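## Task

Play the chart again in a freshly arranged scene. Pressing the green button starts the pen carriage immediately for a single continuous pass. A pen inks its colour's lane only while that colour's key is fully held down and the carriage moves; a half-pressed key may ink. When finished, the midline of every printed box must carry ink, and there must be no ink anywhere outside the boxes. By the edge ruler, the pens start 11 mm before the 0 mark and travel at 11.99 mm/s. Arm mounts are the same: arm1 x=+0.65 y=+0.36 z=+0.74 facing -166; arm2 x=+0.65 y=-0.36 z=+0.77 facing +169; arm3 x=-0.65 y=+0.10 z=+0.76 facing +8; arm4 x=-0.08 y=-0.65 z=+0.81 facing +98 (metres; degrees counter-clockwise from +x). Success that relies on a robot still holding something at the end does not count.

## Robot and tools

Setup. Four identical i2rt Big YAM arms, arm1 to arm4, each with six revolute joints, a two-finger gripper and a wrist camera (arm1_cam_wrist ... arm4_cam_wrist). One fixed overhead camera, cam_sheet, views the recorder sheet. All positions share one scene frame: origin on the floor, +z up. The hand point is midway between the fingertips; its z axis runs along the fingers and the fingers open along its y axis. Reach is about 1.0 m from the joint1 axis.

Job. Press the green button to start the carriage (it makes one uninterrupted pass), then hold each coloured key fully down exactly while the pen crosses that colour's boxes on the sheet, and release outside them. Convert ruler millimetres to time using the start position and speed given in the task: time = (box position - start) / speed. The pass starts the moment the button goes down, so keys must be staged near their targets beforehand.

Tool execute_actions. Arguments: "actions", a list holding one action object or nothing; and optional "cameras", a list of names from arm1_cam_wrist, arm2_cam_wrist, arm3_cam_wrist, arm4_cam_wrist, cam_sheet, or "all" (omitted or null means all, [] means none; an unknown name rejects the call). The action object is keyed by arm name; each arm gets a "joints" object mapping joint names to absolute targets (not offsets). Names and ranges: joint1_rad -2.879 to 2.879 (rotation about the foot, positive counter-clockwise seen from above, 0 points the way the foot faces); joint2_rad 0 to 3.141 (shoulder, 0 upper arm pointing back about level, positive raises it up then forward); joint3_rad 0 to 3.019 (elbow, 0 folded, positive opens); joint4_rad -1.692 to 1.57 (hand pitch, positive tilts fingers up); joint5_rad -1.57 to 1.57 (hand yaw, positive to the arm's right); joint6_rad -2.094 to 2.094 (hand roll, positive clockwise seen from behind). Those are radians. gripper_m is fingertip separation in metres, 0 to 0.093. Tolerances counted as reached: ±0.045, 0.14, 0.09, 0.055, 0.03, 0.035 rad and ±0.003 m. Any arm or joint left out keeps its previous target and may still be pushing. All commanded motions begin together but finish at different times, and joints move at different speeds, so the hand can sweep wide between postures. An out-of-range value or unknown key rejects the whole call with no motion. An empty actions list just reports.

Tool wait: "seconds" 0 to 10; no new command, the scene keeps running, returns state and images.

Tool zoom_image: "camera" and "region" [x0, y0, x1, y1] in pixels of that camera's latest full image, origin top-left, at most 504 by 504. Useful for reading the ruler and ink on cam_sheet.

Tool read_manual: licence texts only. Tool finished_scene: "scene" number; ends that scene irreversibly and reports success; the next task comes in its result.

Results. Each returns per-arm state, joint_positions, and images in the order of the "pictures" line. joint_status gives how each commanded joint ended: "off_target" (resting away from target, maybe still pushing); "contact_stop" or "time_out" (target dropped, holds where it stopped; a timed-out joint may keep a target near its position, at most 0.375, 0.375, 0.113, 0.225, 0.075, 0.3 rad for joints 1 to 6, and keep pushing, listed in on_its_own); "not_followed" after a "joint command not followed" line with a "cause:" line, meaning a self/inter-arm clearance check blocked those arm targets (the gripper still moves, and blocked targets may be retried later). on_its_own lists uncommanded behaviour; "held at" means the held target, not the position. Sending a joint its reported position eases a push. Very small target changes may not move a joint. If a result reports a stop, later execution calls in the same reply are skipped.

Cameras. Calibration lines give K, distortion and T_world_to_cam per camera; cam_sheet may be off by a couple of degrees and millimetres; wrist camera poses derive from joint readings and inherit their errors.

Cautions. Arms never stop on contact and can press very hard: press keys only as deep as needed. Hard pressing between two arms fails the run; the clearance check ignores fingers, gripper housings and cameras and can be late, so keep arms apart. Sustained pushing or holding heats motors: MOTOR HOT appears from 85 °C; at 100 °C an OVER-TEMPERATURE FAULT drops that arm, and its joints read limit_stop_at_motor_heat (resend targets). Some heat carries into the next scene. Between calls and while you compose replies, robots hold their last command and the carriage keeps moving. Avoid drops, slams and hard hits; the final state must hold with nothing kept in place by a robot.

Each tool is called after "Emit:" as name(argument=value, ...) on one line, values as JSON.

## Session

Emit:
execute_actions(actions=[])

Scene clock: 0.00 s.
arm1.joint_positions: joint1_rad=+0.841 joint2_rad=+0.423 joint3_rad=+1.662 joint4_rad=-1.386 joint5_rad=+0.049 joint6_rad=-0.514 gripper_m=+0.094
arm1.joint_status: not commanded
arm1.hand: x=+0.5999 y=+0.2991 z=+1.4162 quat_wxyz=(-0.167, -0.545, -0.530, +0.628) (m; scene frame)
arm2.joint_positions: joint1_rad=+0.913 joint2_rad=+0.575 joint3_rad=+1.697 joint4_rad=-1.325 joint5_rad=+0.052 joint6_rad=+0.459 gripper_m=+0.095
arm2.joint_status: not commanded
arm2.hand: x=+0.5348 y=-0.4490 z=+1.4556 quat_wxyz=(+0.333, +0.770, +0.082, -0.539) (m; scene frame)
arm3.joint_positions: joint1_rad=+0.213 joint2_rad=+0.602 joint3_rad=+1.333 joint4_rad=-1.416 joint5_rad=+0.166 joint6_rad=+0.208 gripper_m=+0.095
arm3.joint_status: not commanded
arm3.hand: x=-0.4348 y=+0.1508 z=+1.2674 quat_wxyz=(-0.433, +0.031, -0.900, -0.046) (m; scene frame)
arm4.joint_positions: joint1_rad=+0.406 joint2_rad=+0.573 joint3_rad=+1.627 joint4_rad=-1.385 joint5_rad=+0.017 joint6_rad=-0.559 gripper_m=+0.094
arm4.joint_status: not commanded
arm4.hand: x=-0.1536 y=-0.5040 z=+1.4503 quat_wxyz=(-0.414, +0.790, -0.198, -0.406) (m; scene frame)
pictures: arm1_cam_wrist, arm2_cam_wrist, arm3_cam_wrist, arm4_cam_wrist, cam_sheet
camera_calibration (this result's frames):
arm1_cam_wrist: T_world_to_cam=[[-0.785877, 0.375551, 0.491283, -0.333681], [0.000440101, 0.794804, -0.606866, 0.629924], [-0.618383, -0.476706, -0.624783, 1.52391], [0, 0, 0, 1]] pos_world=[0.67985, 0.351104, 1.49832]
arm2_cam_wrist: T_world_to_cam=[[-0.474694, 0.757471, -0.448223, 1.24463], [0.793814, 0.148491, -0.589754, 0.503944], [-0.380164, -0.635758, -0.671779, 1.01722], [0, 0, 0, 1]] pos_world=[0.577488, -0.370894, 1.53842]
arm3_cam_wrist: T_world_to_cam=[[0.093887, -0.993736, -0.0606191, 0.265681], [-0.961735, -0.074785, -0.263578, -0.0676171], [0.257394, 0.0830461, -0.962731, 1.44506], [0, 0, 0, 1]] pos_world=[-0.461923, 0.138954, 1.38949]
arm4_cam_wrist: T_world_to_cam=[[0.649801, 0.577377, 0.494363, -0.328526], [0.75948, -0.466826, -0.45306, 0.541797], [-0.0308051, 0.669857, -0.741851, 1.53467], [0, 0, 0, 1]] pos_world=[-0.150732, -0.585402, 1.54637]
Images, in order (width x height): arm1_cam_wrist 504x504, arm2_cam_wrist 504x504, arm3_cam_wrist 504x504, arm4_cam_wrist 504x504, cam_sheet 504x504.

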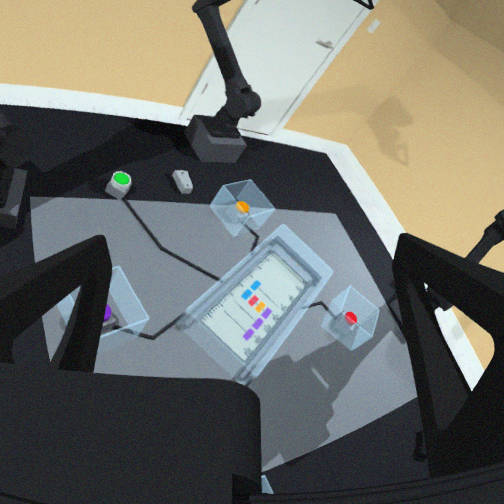

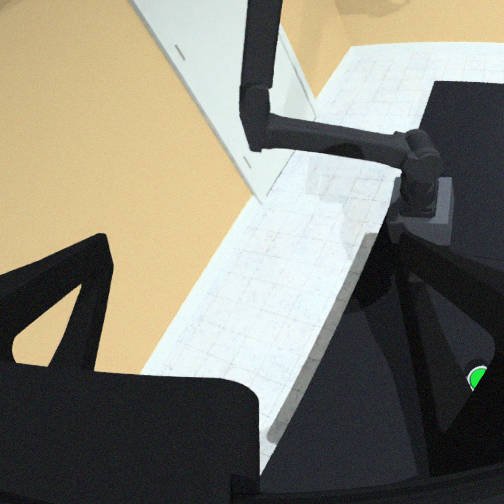

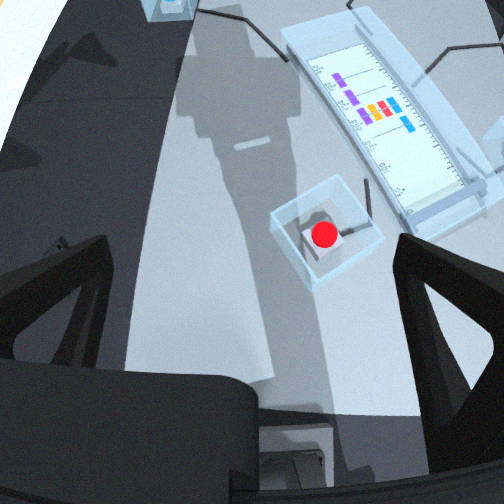

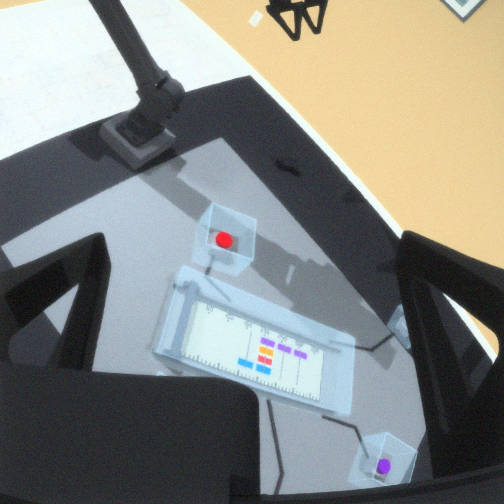

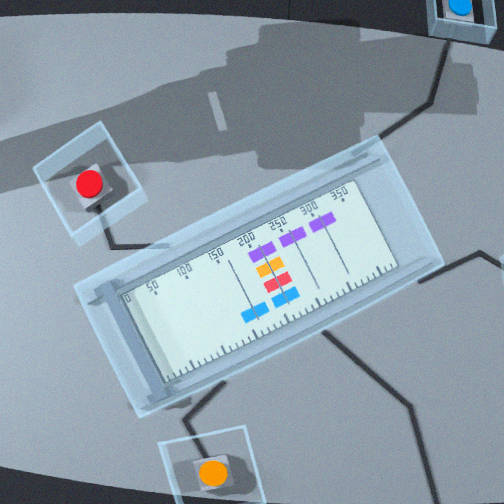

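Emit:
zoom_image(camera="cam_sheet", region=[190, 160, 410, 360])

Emit:
zoom_image(camera="cam_sheet", region=[70, 220, 290, 420])

Region (190, 160, 410, 360) of cam_sheet's 504x504 image, scaled by 2.291, with more detail than that image has; it fills the top 458 rows of this view, and the rest is white.

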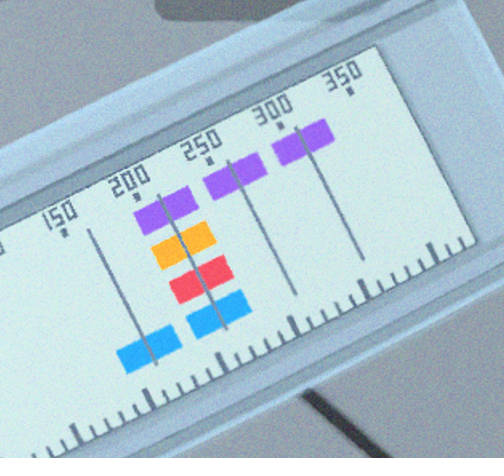

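Region (70, 220, 290, 420) of cam_sheet's 504x504 image, scaled by 2.291, with more detail than that image has; it fills the top 458 rows of this view, and the rest is white.

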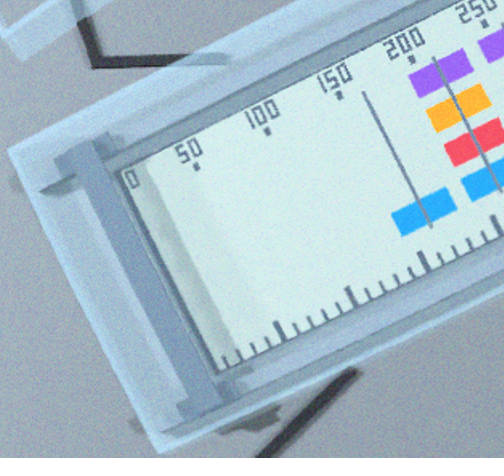

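Emit:
execute_actions(actions=[{"arm1":{"joints":{"joint1_rad":-0.419,"joint2_rad":1.359,"joint3_rad":1.09,"joint4_rad":-1.281,"joint5_rad":0,"joint6_rad":0,"gripper_m":0}},"arm2":{"joints":{"joint1_rad":0.38,"joint2_rad":1.32,"joint3_rad":0.96,"joint4_rad":-1.2,"joint5_rad":0,"joint6_rad":0,"gripper_m":0}},"arm3":{"joints":{"joint1_rad":-0.196,"joint2_rad":1.40,"joint3_rad":1.08,"joint4_rad":-1.24,"joint5_rad":0,"joint6_rad":0,"gripper_m":0}},"arm4":{"joints":{"joint1_rad":-0.2,"joint2_rad":1.302,"joint3_rad":0.83,"joint4_rad":-1.086,"joint5_rad":0,"joint6_rad":0,"gripper_m":0}}}])

Scene clock: 24.07 s.
arm1.joint_positions: joint1_rad=-0.418 joint2_rad=+1.334 joint3_rad=+1.078 joint4_rad=-1.274 joint5_rad=-0.001 joint6_rad=-0.010 gripper_m=+0.001
arm1.joint_status: all done
arm1.hand: x=+0.2755 y=+0.4278 z=+0.9117 quat_wxyz=(+0.003, -0.996, +0.085, +0.014) (m; scene frame)
arm2.joint_positions: joint1_rad=+0.376 joint2_rad=+1.321 joint3_rad=+0.942 joint4_rad=-1.199 joint5_rad=+0.001 joint6_rad=+0.013 gripper_m=+0.001
arm2.joint_status: all done
arm2.hand: x=+0.3087 y=-0.4203 z=+0.8953 quat_wxyz=(-0.001, +0.997, +0.082, +0.002) (m; scene frame)
arm3.joint_positions: joint1_rad=-0.192 joint2_rad=+1.395 joint3_rad=+1.073 joint4_rad=-1.247 joint5_rad=+0.005 joint6_rad=+0.011 gripper_m=+0.001
arm3.joint_status: all done
arm3.hand: x=-0.2660 y=+0.0795 z=+0.9150 quat_wxyz=(-0.003, -0.031, -1.000, +0.003) (m; scene frame)
arm4.joint_positions: joint1_rad=-0.205 joint2_rad=+1.312 joint3_rad=+0.820 joint4_rad=-1.087 joint5_rad=+0.000 joint6_rad=-0.012 gripper_m=+0.001
arm4.joint_status: all done
arm4.hand: x=-0.0565 y=-0.3246 z=+0.8906 quat_wxyz=(+0.010, +0.687, -0.727, +0.002) (m; scene frame)
pictures: arm1_cam_wrist, arm2_cam_wrist, arm3_cam_wrist, arm4_cam_wrist, cam_sheet
camera_calibration (this result's frames):
arm1_cam_wrist: T_world_to_cam=[[0.159773, 0.987154, -0.000398905, -0.463031], [0.820386, -0.132556, 0.556234, -0.668015], [0.549035, -0.0891981, -0.831026, 0.770096], [0, 0, 0, 1]] pos_world=[0.1992, 0.437225, 1.01136]
arm2_cam_wrist: T_world_to_cam=[[-0.135084, 0.990834, 0.00082657, 0.455595], [0.799762, 0.108542, 0.590423, -0.726522], [0.584922, 0.0804181, -0.807093, 0.697323], [0, 0, 0, 1]] pos_world=[0.234709, -0.428638, 0.991384]
arm3_cam_wrist: T_world_to_cam=[[-0.0662622, -0.997792, 0.00443532, 0.0558364], [-0.808245, 0.0562801, 0.58615, -0.750545], [-0.585106, 0.0352548, -0.81019, 0.708317], [0, 0, 0, 1]] pos_world=[-0.188484, 0.0729824, 1.01356]
arm4_cam_wrist: T_world_to_cam=[[0.998387, -0.0561171, -0.00865966, 0.0434602], [-0.0392357, -0.792053, 0.60919, -0.798518], [-0.0410449, -0.607867, -0.792977, 0.632415], [0, 0, 0, 1]] pos_world=[-0.0487631, -0.245606, 0.988316]
Images, in order (width x height): arm1_cam_wrist 504x504, arm2_cam_wrist 504x504, arm3_cam_wrist 504x504, arm4_cam_wrist 504x504, cam_sheet 504x504.

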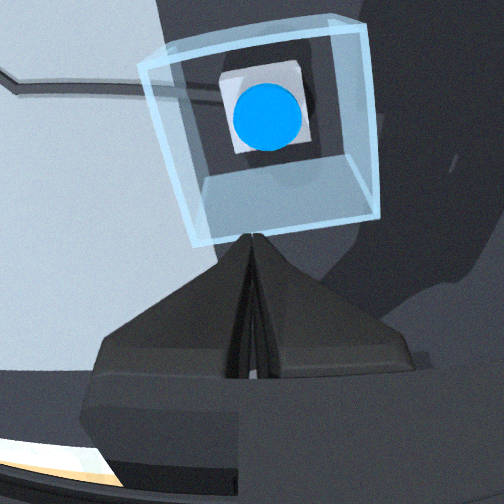

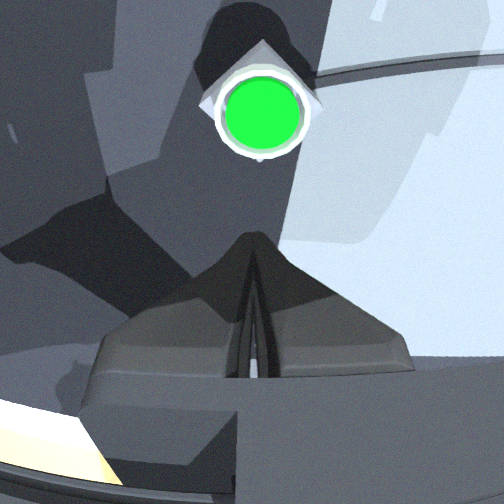

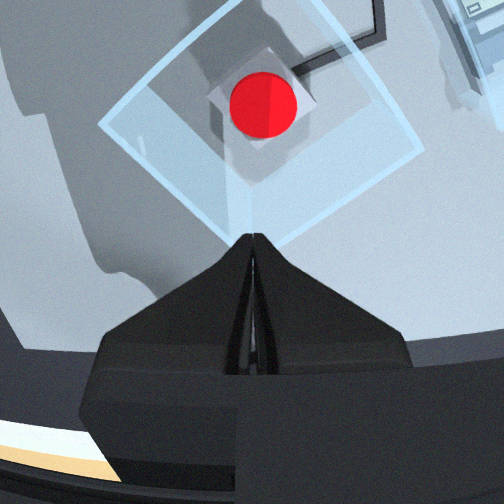

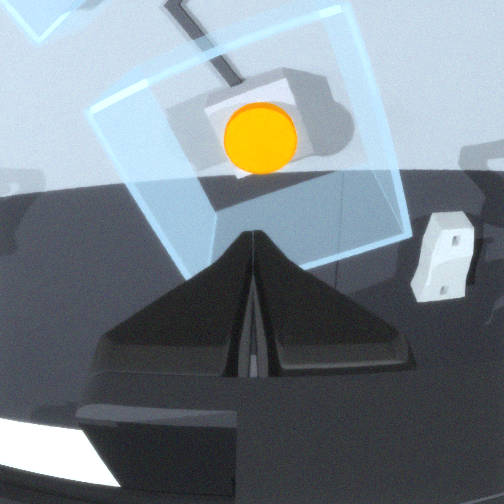

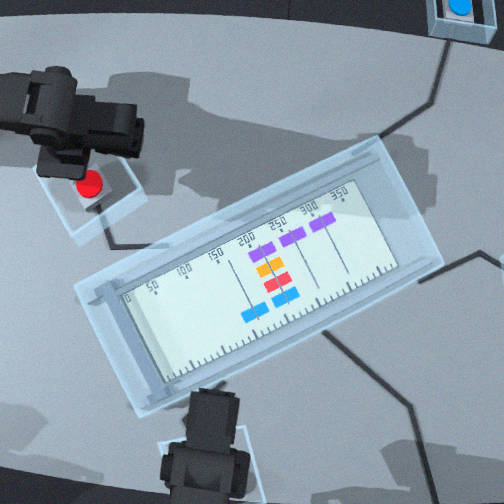

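Emit:
execute_actions(actions=[{"arm1":{"joints":{"joint1_rad":-0.434,"joint2_rad":1.495,"joint3_rad":0.95,"joint4_rad":-1.015}},"arm2":{"joints":{"joint1_rad":-0.82,"joint2_rad":1.399,"joint3_rad":1.045,"joint4_rad":-1.197}},"arm3":{"joints":{"joint1_rad":-0.222,"joint2_rad":1.545,"joint3_rad":0.94,"joint4_rad":-0.955}},"arm4":{"joints":{"joint1_rad":-0.228,"joint2_rad":1.45,"joint3_rad":0.68,"joint4_rad":-0.785}}}])

Scene clock: 35.23 s.
arm1.joint_positions: joint1_rad=-0.424 joint2_rad=+1.502 joint3_rad=+0.944 joint4_rad=-1.026 joint5_rad=-0.001 joint6_rad=-0.010 gripper_m=+0.001
arm1.joint_status: all done
arm1.hand: x=+0.2714 y=+0.4314 z=+0.8042 quat_wxyz=(+0.001, -0.996, +0.088, -0.012) (m; scene frame)
arm2.joint_positions: joint1_rad=-0.822 joint2_rad=+1.399 joint3_rad=+1.006 joint4_rad=-1.199 joint5_rad=+0.001 joint6_rad=+0.012 gripper_m=+0.001
arm2.joint_status: all done
arm2.hand: x=+0.4565 y=-0.0428 z=+0.8907 quat_wxyz=(+0.006, +0.870, -0.493, +0.008) (m; scene frame)
arm3.joint_positions: joint1_rad=-0.212 joint2_rad=+1.552 joint3_rad=+0.928 joint4_rad=-0.965 joint5_rad=+0.004 joint6_rad=+0.011 gripper_m=+0.001
arm3.joint_status: all done
arm3.hand: x=-0.2633 y=+0.0717 z=+0.8078 quat_wxyz=(+0.007, -0.040, -0.999, +0.003) (m; scene frame)
arm4.joint_positions: joint1_rad=-0.219 joint2_rad=+1.464 joint3_rad=+0.661 joint4_rad=-0.794 joint5_rad=+0.000 joint6_rad=-0.011 gripper_m=+0.001
arm4.joint_status: all done
arm4.hand: x=-0.0545 y=-0.3436 z=+0.7964 quat_wxyz=(+0.017, +0.682, -0.731, +0.008) (m; scene frame)
pictures: arm1_cam_wrist, arm2_cam_wrist, arm3_cam_wrist, arm4_cam_wrist, cam_sheet
camera_calibration (this result's frames):
arm1_cam_wrist: T_world_to_cam=[[0.166104, 0.986107, -0.00140101, -0.466505], [0.788971, -0.132045, 0.600074, -0.631261], [0.591553, -0.10078, -0.799943, 0.651765], [0, 0, 0, 1]] pos_world=[0.189981, 0.442354, 0.899525]
arm2_cam_wrist: T_world_to_cam=[[0.872182, 0.489179, -0.00162856, -0.377601], [0.390989, -0.695106, 0.603287, -0.74229], [0.293984, -0.526813, -0.797522, 0.67513], [0, 0, 0, 1]] pos_world=[0.421087, 0.0244119, 0.985631]
arm3_cam_wrist: T_world_to_cam=[[-0.0856147, -0.996319, 0.00428335, 0.043583], [-0.795051, 0.0709093, 0.602383, -0.695827], [-0.60047, 0.0481674, -0.798196, 0.608741], [0, 0, 0, 1]] pos_world=[-0.183956, 0.0634417, 0.904862]
arm4_cam_wrist: T_world_to_cam=[[0.997497, -0.0701661, -0.00874616, 0.0348408], [-0.0493459, -0.779371, 0.624617, -0.764587], [-0.0506434, -0.622622, -0.780882, 0.531059], [0, 0, 0, 1]] pos_world=[-0.0455882, -0.262803, 0.892573]
Images, in order (width x height): arm1_cam_wrist 504x504, arm2_cam_wrist 504x504, arm3_cam_wrist 504x504, arm4_cam_wrist 504x504, cam_sheet 504x504.

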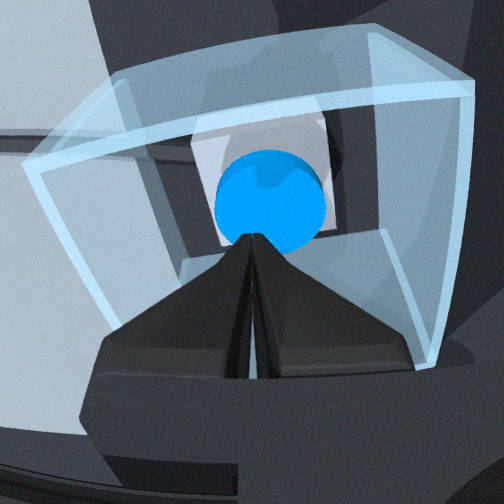

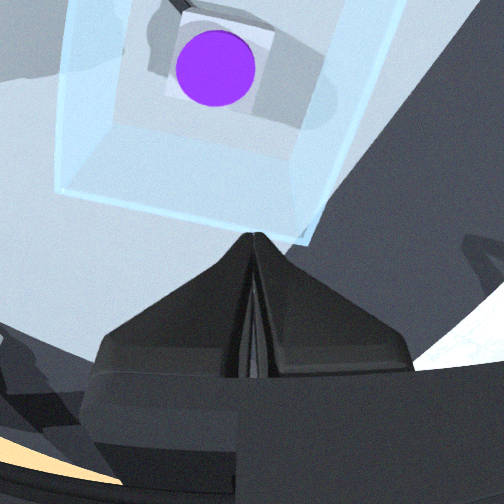

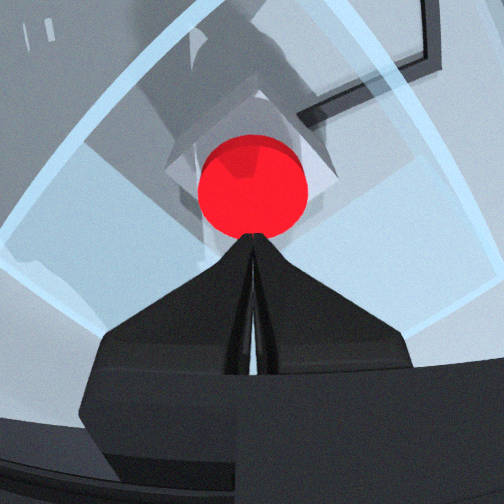

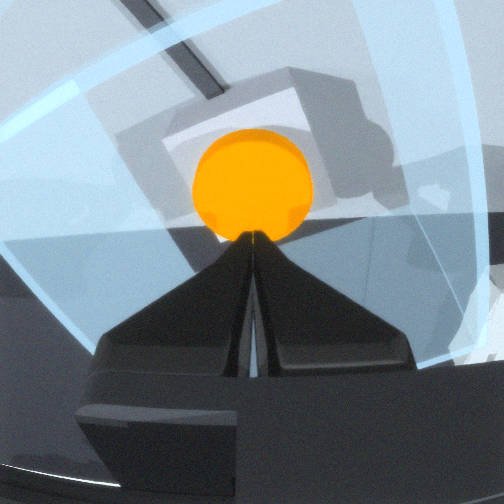

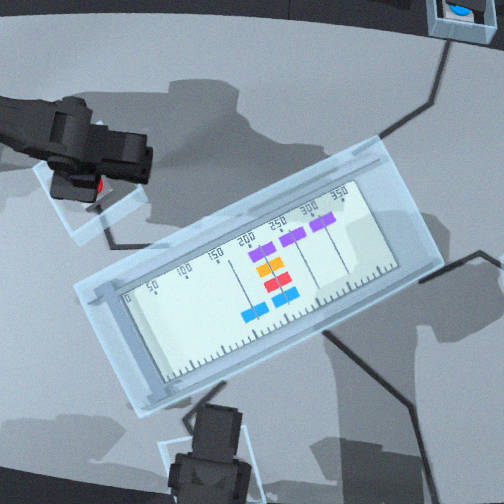

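Emit:
execute_actions(actions=[{"arm1":{"joints":{"joint1_rad":-0.447}},"arm2":{"joints":{"joint1_rad":-0.778,"joint2_rad":1.458,"joint3_rad":1.11,"joint4_rad":-1.2}}}], cameras=[])

Emit:
execute_actions(actions=[{"arm2":{"joints":{"joint2_rad":1.58,"joint3_rad":0.96,"joint4_rad":-0.93}}}], cameras=["arm2_cam_wrist"])

Emit:
execute_actions(actions=[{"arm1":{"joints":{"joint2_rad":1.62,"joint3_rad":0.905,"joint4_rad":-0.955}},"arm2":{"joints":{"joint2_rad":1.70,"joint3_rad":0.91,"joint4_rad":-0.87}},"arm3":{"joints":{"joint2_rad":1.67,"joint3_rad":0.89,"joint4_rad":-0.895}},"arm4":{"joints":{"joint2_rad":1.61,"joint3_rad":0.655,"joint4_rad":-0.73}}}])

Scene clock: 45.80 s.
arm1.joint_positions: joint1_rad=-0.439 joint2_rad=+1.502 joint3_rad=+0.944 joint4_rad=-1.026 joint5_rad=-0.001 joint6_rad=-0.010 gripper_m=+0.001
arm1.joint_status: all done
arm1.hand: x=+0.2725 y=+0.4369 z=+0.8042 quat_wxyz=(+0.001, -0.995, +0.095, -0.012) (m; scene frame)
arm2.joint_positions: joint1_rad=-0.781 joint2_rad=+1.451 joint3_rad=+1.069 joint4_rad=-1.199 joint5_rad=+0.001 joint6_rad=+0.012 gripper_m=+0.001
arm2.joint_status: all done
arm2.hand: x=+0.4305 y=-0.0309 z=+0.8940 quat_wxyz=(+0.003, +0.880, -0.476, +0.004) (m; scene frame)
arm3.joint_positions: joint1_rad=-0.212 joint2_rad=+1.552 joint3_rad=+0.928 joint4_rad=-0.965 joint5_rad=+0.004 joint6_rad=+0.011 gripper_m=+0.001
arm3.joint_status: not commanded
arm3.hand: x=-0.2633 y=+0.0717 z=+0.8078 quat_wxyz=(+0.007, -0.040, -0.999, +0.003) (m; scene frame)
arm4.joint_positions: joint1_rad=-0.219 joint2_rad=+1.464 joint3_rad=+0.661 joint4_rad=-0.794 joint5_rad=+0.000 joint6_rad=-0.011 gripper_m=+0.001
arm4.joint_status: not commanded
arm4.hand: x=-0.0545 y=-0.3436 z=+0.7964 quat_wxyz=(+0.017, +0.682, -0.731, +0.008) (m; scene frame)
pictures: none
No camera images: the call's "cameras" was empty. Leave "cameras" out to get every camera's image.

Scene clock: 46.87 s.
arm1.joint_positions: joint1_rad=-0.439 joint2_rad=+1.502 joint3_rad=+0.944 joint4_rad=-1.026 joint5_rad=-0.001 joint6_rad=-0.010 gripper_m=+0.001
arm1.joint_status: not commanded
arm1.hand: x=+0.2725 y=+0.4369 z=+0.8042 quat_wxyz=(+0.001, -0.995, +0.095, -0.012) (m; scene frame)
arm2.joint_positions: joint1_rad=-0.781 joint2_rad=+1.588 joint3_rad=+0.943 joint4_rad=-0.939 joint5_rad=+0.001 joint6_rad=+0.012 gripper_m=+0.001
arm2.joint_status: all done
arm2.hand: x=+0.4287 y=-0.0287 z=+0.8003 quat_wxyz=(+0.003, +0.880, -0.476, +0.004) (m; scene frame)
arm3.joint_positions: joint1_rad=-0.212 joint2_rad=+1.552 joint3_rad=+0.928 joint4_rad=-0.965 joint5_rad=+0.004 joint6_rad=+0.011 gripper_m=+0.001
arm3.joint_status: not commanded
arm3.hand: x=-0.2633 y=+0.0717 z=+0.8078 quat_wxyz=(+0.007, -0.040, -0.999, +0.003) (m; scene frame)
arm4.joint_positions: joint1_rad=-0.219 joint2_rad=+1.464 joint3_rad=+0.661 joint4_rad=-0.794 joint5_rad=+0.000 joint6_rad=-0.011 gripper_m=+0.001
arm4.joint_status: not commanded
arm4.hand: x=-0.0545 y=-0.3436 z=+0.7964 quat_wxyz=(+0.017, +0.682, -0.731, +0.008) (m; scene frame)
pictures: arm2_cam_wrist
camera_calibration (this result's frames):
arm2_cam_wrist: T_world_to_cam=[[0.851698, 0.524029, -0.00193533, -0.350323], [0.421819, -0.683378, 0.595872, -0.673978], [0.310932, -0.50832, -0.803077, 0.616382], [0, 0, 0, 1]] pos_world=[0.391013, 0.036317, 0.895929]
Images, in order (width x height): arm2_cam_wrist 504x504.

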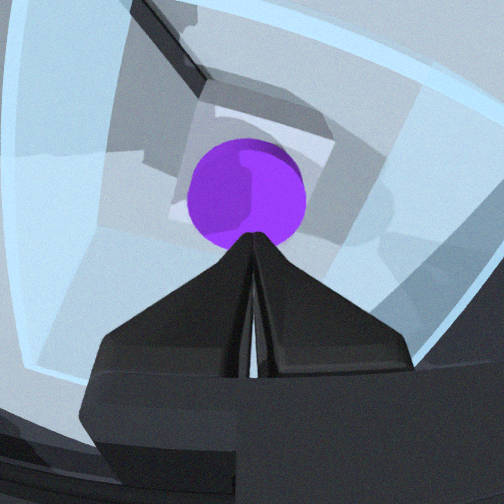

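Scene clock: 47.63 s.
arm1.joint_positions: joint1_rad=-0.439 joint2_rad=+1.563 joint3_rad=+0.929 joint4_rad=-0.966 joint5_rad=-0.001 joint6_rad=-0.010 gripper_m=+0.001
arm1.joint_status: all done
arm1.hand: x=+0.2703 y=+0.4375 z=+0.7770 quat_wxyz=(+0.000, -0.995, +0.096, -0.021) (m; scene frame)
arm2.joint_positions: joint1_rad=-0.781 joint2_rad=+1.634 joint3_rad=+0.933 joint4_rad=-0.881 joint5_rad=+0.001 joint6_rad=+0.012 gripper_m=+0.001
arm2.joint_status: all done
arm2.hand: x=+0.4263 y=-0.0253 z=+0.7793 quat_wxyz=(+0.003, +0.880, -0.476, +0.004) (m; scene frame)
arm3.joint_positions: joint1_rad=-0.212 joint2_rad=+1.623 joint3_rad=+0.911 joint4_rad=-0.904 joint5_rad=+0.004 joint6_rad=+0.011 gripper_m=+0.001
arm3.joint_status: all done
arm3.hand: x=-0.2635 y=+0.0716 z=+0.7765 quat_wxyz=(+0.020, -0.040, -0.999, +0.003) (m; scene frame)
arm4.joint_positions: joint1_rad=-0.219 joint2_rad=+1.547 joint3_rad=+0.671 joint4_rad=-0.746 joint5_rad=+0.000 joint6_rad=-0.011 gripper_m=+0.001
arm4.joint_status: all done
arm4.hand: x=-0.0543 y=-0.3386 z=+0.7745 quat_wxyz=(+0.026, +0.681, -0.731, +0.016) (m; scene frame)
pictures: arm1_cam_wrist, arm2_cam_wrist, arm3_cam_wrist, arm4_cam_wrist, cam_sheet
camera_calibration (this result's frames):
arm1_cam_wrist: T_world_to_cam=[[0.180863, 0.983507, -0.00154534, -0.475071], [0.776951, -0.141914, 0.613357, -0.616079], [0.603022, -0.112134, -0.789804, 0.625314], [0, 0, 0, 1]] pos_world=[0.187509, 0.449925, 0.871018]
arm2_cam_wrist: T_world_to_cam=[[0.851698, 0.524028, -0.00196526, -0.350121], [0.422071, -0.683756, 0.59526, -0.65786], [0.310589, -0.507811, -0.803531, 0.602488], [0, 0, 0, 1]] pos_world=[0.388735, 0.0396081, 0.875027]
arm3_cam_wrist: T_world_to_cam=[[-0.0855493, -0.996323, 0.00468407, 0.0433592], [-0.779194, 0.0698339, 0.62288, -0.688756], [-0.620917, 0.0496371, -0.782303, 0.56575], [0, 0, 0, 1]] pos_world=[-0.181682, 0.0632161, 0.871397]
arm4_cam_wrist: T_world_to_cam=[[0.997471, -0.0705072, -0.00899612, 0.0348984], [-0.0482355, -0.764421, 0.64291, -0.756056], [-0.0522066, -0.64085, -0.765889, 0.499244], [0, 0, 0, 1]] pos_world=[-0.045215, -0.255544, 0.868756]
Images, in order (width x height): arm1_cam_wrist 504x504, arm2_cam_wrist 504x504, arm3_cam_wrist 504x504, arm4_cam_wrist 504x504, cam_sheet 504x504.

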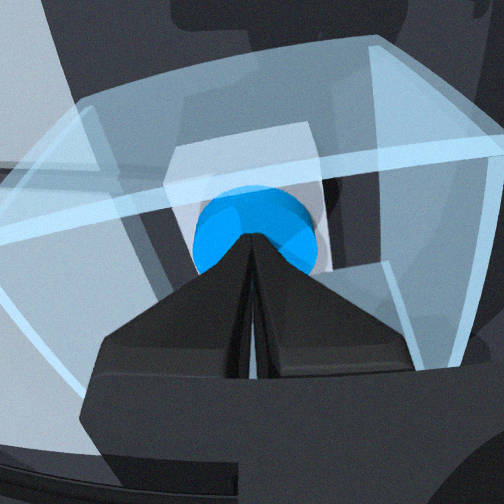

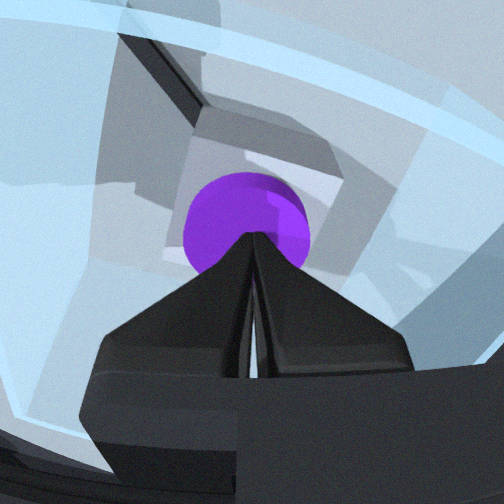

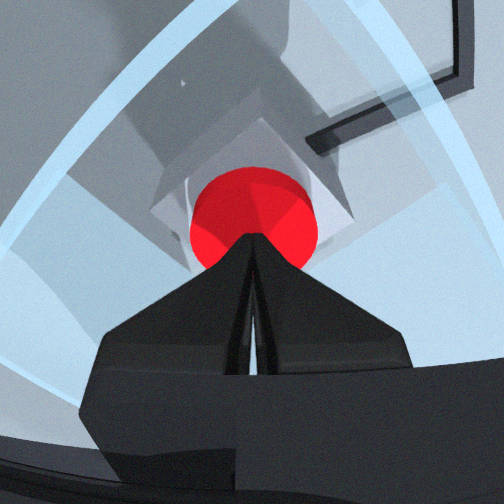

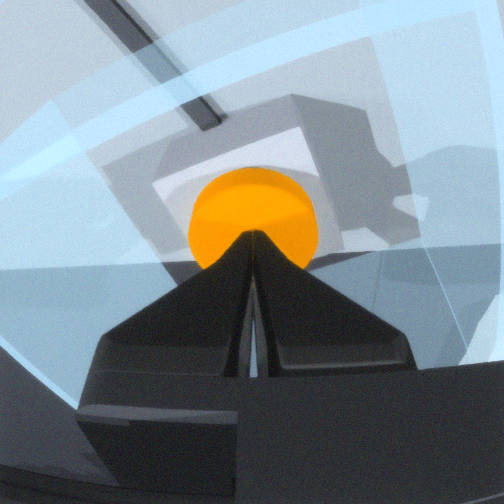

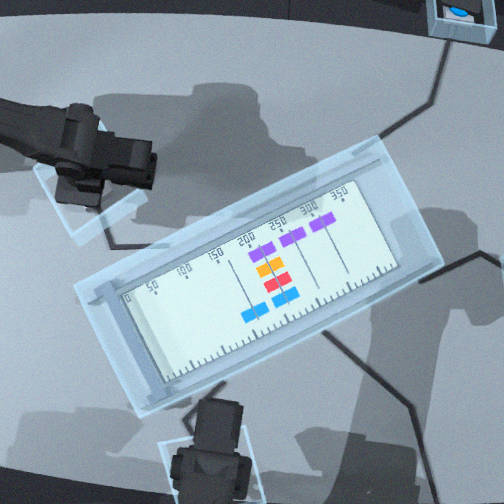

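Emit:
execute_actions(actions=[{"arm1":{"joints":{"joint2_rad":1.49,"joint3_rad":0.98,"joint4_rad":-1.03}},"arm2":{"joints":{"joint2_rad":1.575,"joint3_rad":0.985,"joint4_rad":-0.945}},"arm3":{"joints":{"joint2_rad":1.54,"joint3_rad":0.965,"joint4_rad":-0.97}},"arm4":{"joints":{"joint2_rad":1.46,"joint3_rad":0.71,"joint4_rad":-0.81}}}], cameras=[])

Emit:
execute_actions(actions=[{"arm2":{"joints":{"joint2_rad":1.458,"joint3_rad":1.11,"joint4_rad":-1.2}}}], cameras=[])

Emit:
execute_actions(actions=[{"arm2":{"joints":{"joint1_rad":0.345,"joint2_rad":1.32,"joint3_rad":0.97,"joint4_rad":-1.2}}}], cameras=[])

Emit:
execute_actions(actions=[{"arm2":{"joints":{"joint2_rad":1.445,"joint3_rad":0.83,"joint4_rad":-0.94}}}])

Scene clock: 54.90 s.
arm1.joint_positions: joint1_rad=-0.439 joint2_rad=+1.498 joint3_rad=+0.939 joint4_rad=-1.020 joint5_rad=-0.001 joint6_rad=-0.010 gripper_m=+0.001
arm1.joint_status: all done
arm1.hand: x=+0.2731 y=+0.4368 z=+0.8042 quat_wxyz=(+0.001, -0.995, +0.096, -0.010) (m; scene frame)
arm2.joint_positions: joint1_rad=-0.781 joint2_rad=+1.574 joint3_rad=+0.948 joint4_rad=-0.938 joint5_rad=+0.001 joint6_rad=+0.012 gripper_m=+0.001
arm2.joint_status: all done
arm2.hand: x=+0.4268 y=-0.0258 z=+0.8068 quat_wxyz=(-0.001, +0.880, -0.476, -0.004) (m; scene frame)
arm3.joint_positions: joint1_rad=-0.212 joint2_rad=+1.534 joint3_rad=+0.930 joint4_rad=-0.962 joint5_rad=+0.004 joint6_rad=+0.011 gripper_m=+0.001
arm3.joint_status: all done
arm3.hand: x=-0.2599 y=+0.0714 z=+0.8149 quat_wxyz=(-0.004, -0.040, -0.999, +0.003) (m; scene frame)
arm4.joint_positions: joint1_rad=-0.219 joint2_rad=+1.463 joint3_rad=+0.685 joint4_rad=-0.803 joint5_rad=+0.000 joint6_rad=-0.011 gripper_m=+0.001
arm4.joint_status: all done
arm4.hand: x=-0.0536 y=-0.3329 z=+0.8031 quat_wxyz=(+0.011, +0.682, -0.732, +0.003) (m; scene frame)
pictures: none
No camera images: the call's "cameras" was empty. Leave "cameras" out to get every camera's image.

Scene clock: 56.00 s.
arm1.joint_positions: joint1_rad=-0.439 joint2_rad=+1.498 joint3_rad=+0.939 joint4_rad=-1.020 joint5_rad=-0.001 joint6_rad=-0.010 gripper_m=+0.001
arm1.joint_status: not commanded
arm1.hand: x=+0.2731 y=+0.4368 z=+0.8042 quat_wxyz=(+0.001, -0.995, +0.096, -0.010) (m; scene frame)
arm2.joint_positions: joint1_rad=-0.781 joint2_rad=+1.448 joint3_rad=+1.088 joint4_rad=-1.192 joint5_rad=+0.001 joint6_rad=+0.012 gripper_m=+0.001
arm2.joint_status: all done
arm2.hand: x=+0.4255 y=-0.0234 z=+0.9021 quat_wxyz=(-0.004, +0.880, -0.476, -0.009) (m; scene frame)
arm3.joint_positions: joint1_rad=-0.212 joint2_rad=+1.534 joint3_rad=+0.930 joint4_rad=-0.962 joint5_rad=+0.004 joint6_rad=+0.011 gripper_m=+0.001
arm3.joint_status: not commanded
arm3.hand: x=-0.2599 y=+0.0714 z=+0.8149 quat_wxyz=(-0.004, -0.040, -0.999, +0.003) (m; scene frame)
arm4.joint_positions: joint1_rad=-0.219 joint2_rad=+1.463 joint3_rad=+0.685 joint4_rad=-0.803 joint5_rad=+0.000 joint6_rad=-0.011 gripper_m=+0.001
arm4.joint_status: not commanded
arm4.hand: x=-0.0536 y=-0.3329 z=+0.8031 quat_wxyz=(+0.011, +0.682, -0.732, +0.003) (m; scene frame)
pictures: none
No camera images: the call's "cameras" was empty. Leave "cameras" out to get every camera's image.

Scene clock: 57.57 s.
arm1.joint_positions: joint1_rad=-0.439 joint2_rad=+1.498 joint3_rad=+0.939 joint4_rad=-1.020 joint5_rad=-0.001 joint6_rad=-0.010 gripper_m=+0.001
arm1.joint_status: not commanded
arm1.hand: x=+0.2731 y=+0.4368 z=+0.8042 quat_wxyz=(+0.001, -0.995, +0.096, -0.010) (m; scene frame)
arm2.joint_positions: joint1_rad=+0.345 joint2_rad=+1.317 joint3_rad=+0.969 joint4_rad=-1.196 joint5_rad=+0.001 joint6_rad=+0.011 gripper_m=+0.001
arm2.joint_status: all done
arm2.hand: x=+0.2959 y=-0.4115 z=+0.9063 quat_wxyz=(+0.001, +0.998, +0.067, -0.015) (m; scene frame)
arm3.joint_positions: joint1_rad=-0.212 joint2_rad=+1.534 joint3_rad=+0.930 joint4_rad=-0.962 joint5_rad=+0.004 joint6_rad=+0.011 gripper_m=+0.001
arm3.joint_status: not commanded
arm3.hand: x=-0.2599 y=+0.0714 z=+0.8149 quat_wxyz=(-0.004, -0.040, -0.999, +0.003) (m; scene frame)
arm4.joint_positions: joint1_rad=-0.219 joint2_rad=+1.463 joint3_rad=+0.685 joint4_rad=-0.803 joint5_rad=+0.000 joint6_rad=-0.011 gripper_m=+0.001
arm4.joint_status: not commanded
arm4.hand: x=-0.0536 y=-0.3329 z=+0.8031 quat_wxyz=(+0.011, +0.682, -0.732, +0.003) (m; scene frame)
pictures: none
No camera images: the call's "cameras" was empty. Leave "cameras" out to get every camera's image.

Scene clock: 58.60 s.
arm1.joint_positions: joint1_rad=-0.439 joint2_rad=+1.498 joint3_rad=+0.939 joint4_rad=-1.020 joint5_rad=-0.001 joint6_rad=-0.010 gripper_m=+0.001
arm1.joint_status: not commanded
arm1.hand: x=+0.2731 y=+0.4368 z=+0.8042 quat_wxyz=(+0.001, -0.995, +0.096, -0.010) (m; scene frame)
arm2.joint_positions: joint1_rad=+0.345 joint2_rad=+1.453 joint3_rad=+0.814 joint4_rad=-0.949 joint5_rad=+0.001 joint6_rad=+0.011 gripper_m=+0.001
arm2.joint_status: all done
arm2.hand: x=+0.3066 y=-0.4099 z=+0.8092 quat_wxyz=(-0.001, +0.998, +0.067, +0.007) (m; scene frame)
arm3.joint_positions: joint1_rad=-0.212 joint2_rad=+1.534 joint3_rad=+0.930 joint4_rad=-0.962 joint5_rad=+0.004 joint6_rad=+0.011 gripper_m=+0.001
arm3.joint_status: not commanded
arm3.hand: x=-0.2599 y=+0.0714 z=+0.8149 quat_wxyz=(-0.004, -0.040, -0.999, +0.003) (m; scene frame)
arm4.joint_positions: joint1_rad=-0.219 joint2_rad=+1.463 joint3_rad=+0.685 joint4_rad=-0.803 joint5_rad=+0.000 joint6_rad=-0.011 gripper_m=+0.001
arm4.joint_status: not commanded
arm4.hand: x=-0.0536 y=-0.3329 z=+0.8031 quat_wxyz=(+0.011, +0.682, -0.732, +0.003) (m; scene frame)
pictures: arm1_cam_wrist, arm2_cam_wrist, arm3_cam_wrist, arm4_cam_wrist, cam_sheet
camera_calibration (this result's frames):
arm1_cam_wrist: T_world_to_cam=[[0.180724, 0.983533, -0.00112354, -0.475147], [0.789851, -0.144454, 0.596044, -0.623506], [0.586066, -0.108607, -0.802951, 0.658719], [0, 0, 0, 1]] pos_world=[0.192294, 0.448796, 0.900022]
arm2_cam_wrist: T_world_to_cam=[[-0.107071, 0.994251, 0.00107588, 0.437684], [0.797117, 0.085195, 0.597784, -0.689881], [0.594255, 0.064863, -0.801657, 0.614614], [0, 0, 0, 1]] pos_world=[0.231542, -0.416259, 0.904638]
arm3_cam_wrist: T_world_to_cam=[[-0.0856646, -0.996316, 0.00392253, 0.0439008], [-0.80882, 0.0718413, 0.583651, -0.685695], [-0.581783, 0.0468256, -0.811995, 0.632624], [0, 0, 0, 1]] pos_world=[-0.182793, 0.0633773, 0.913722]
arm4_cam_wrist: T_world_to_cam=[[0.99747, -0.0705787, -0.00854131, 0.0344013], [-0.0506592, -0.78991, 0.611126, -0.753104], [-0.0498793, -0.609147, -0.791487, 0.556081], [0, 0, 0, 1]] pos_world=[-0.044729, -0.253722, 0.900666]
Images, in order (width x height): arm1_cam_wrist 504x504, arm2_cam_wrist 504x504, arm3_cam_wrist 504x504, arm4_cam_wrist 504x504, cam_sheet 504x504.

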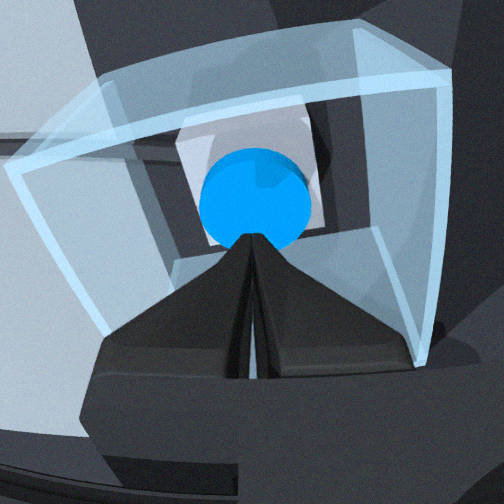

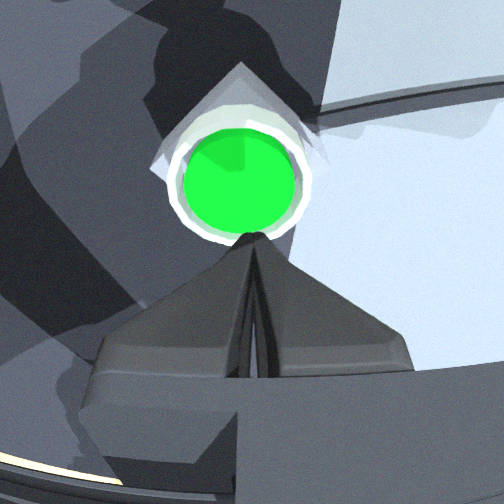

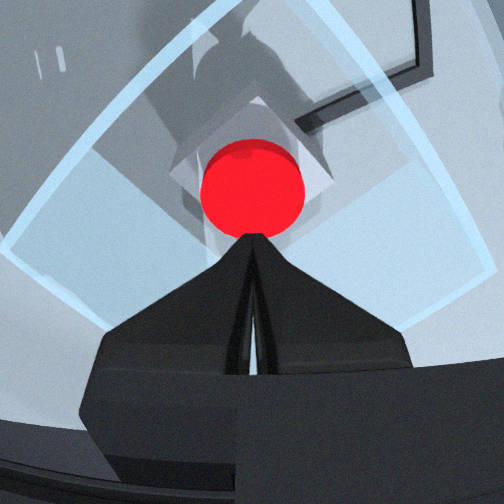

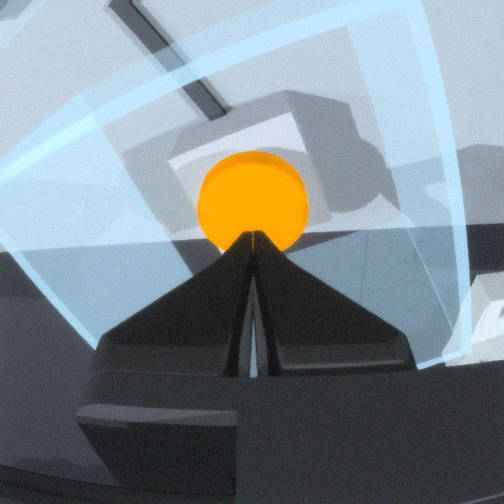

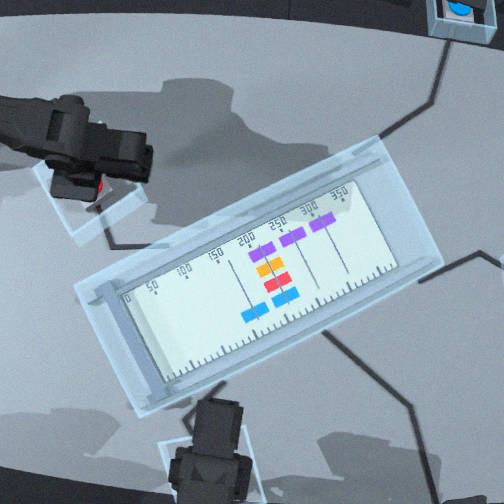

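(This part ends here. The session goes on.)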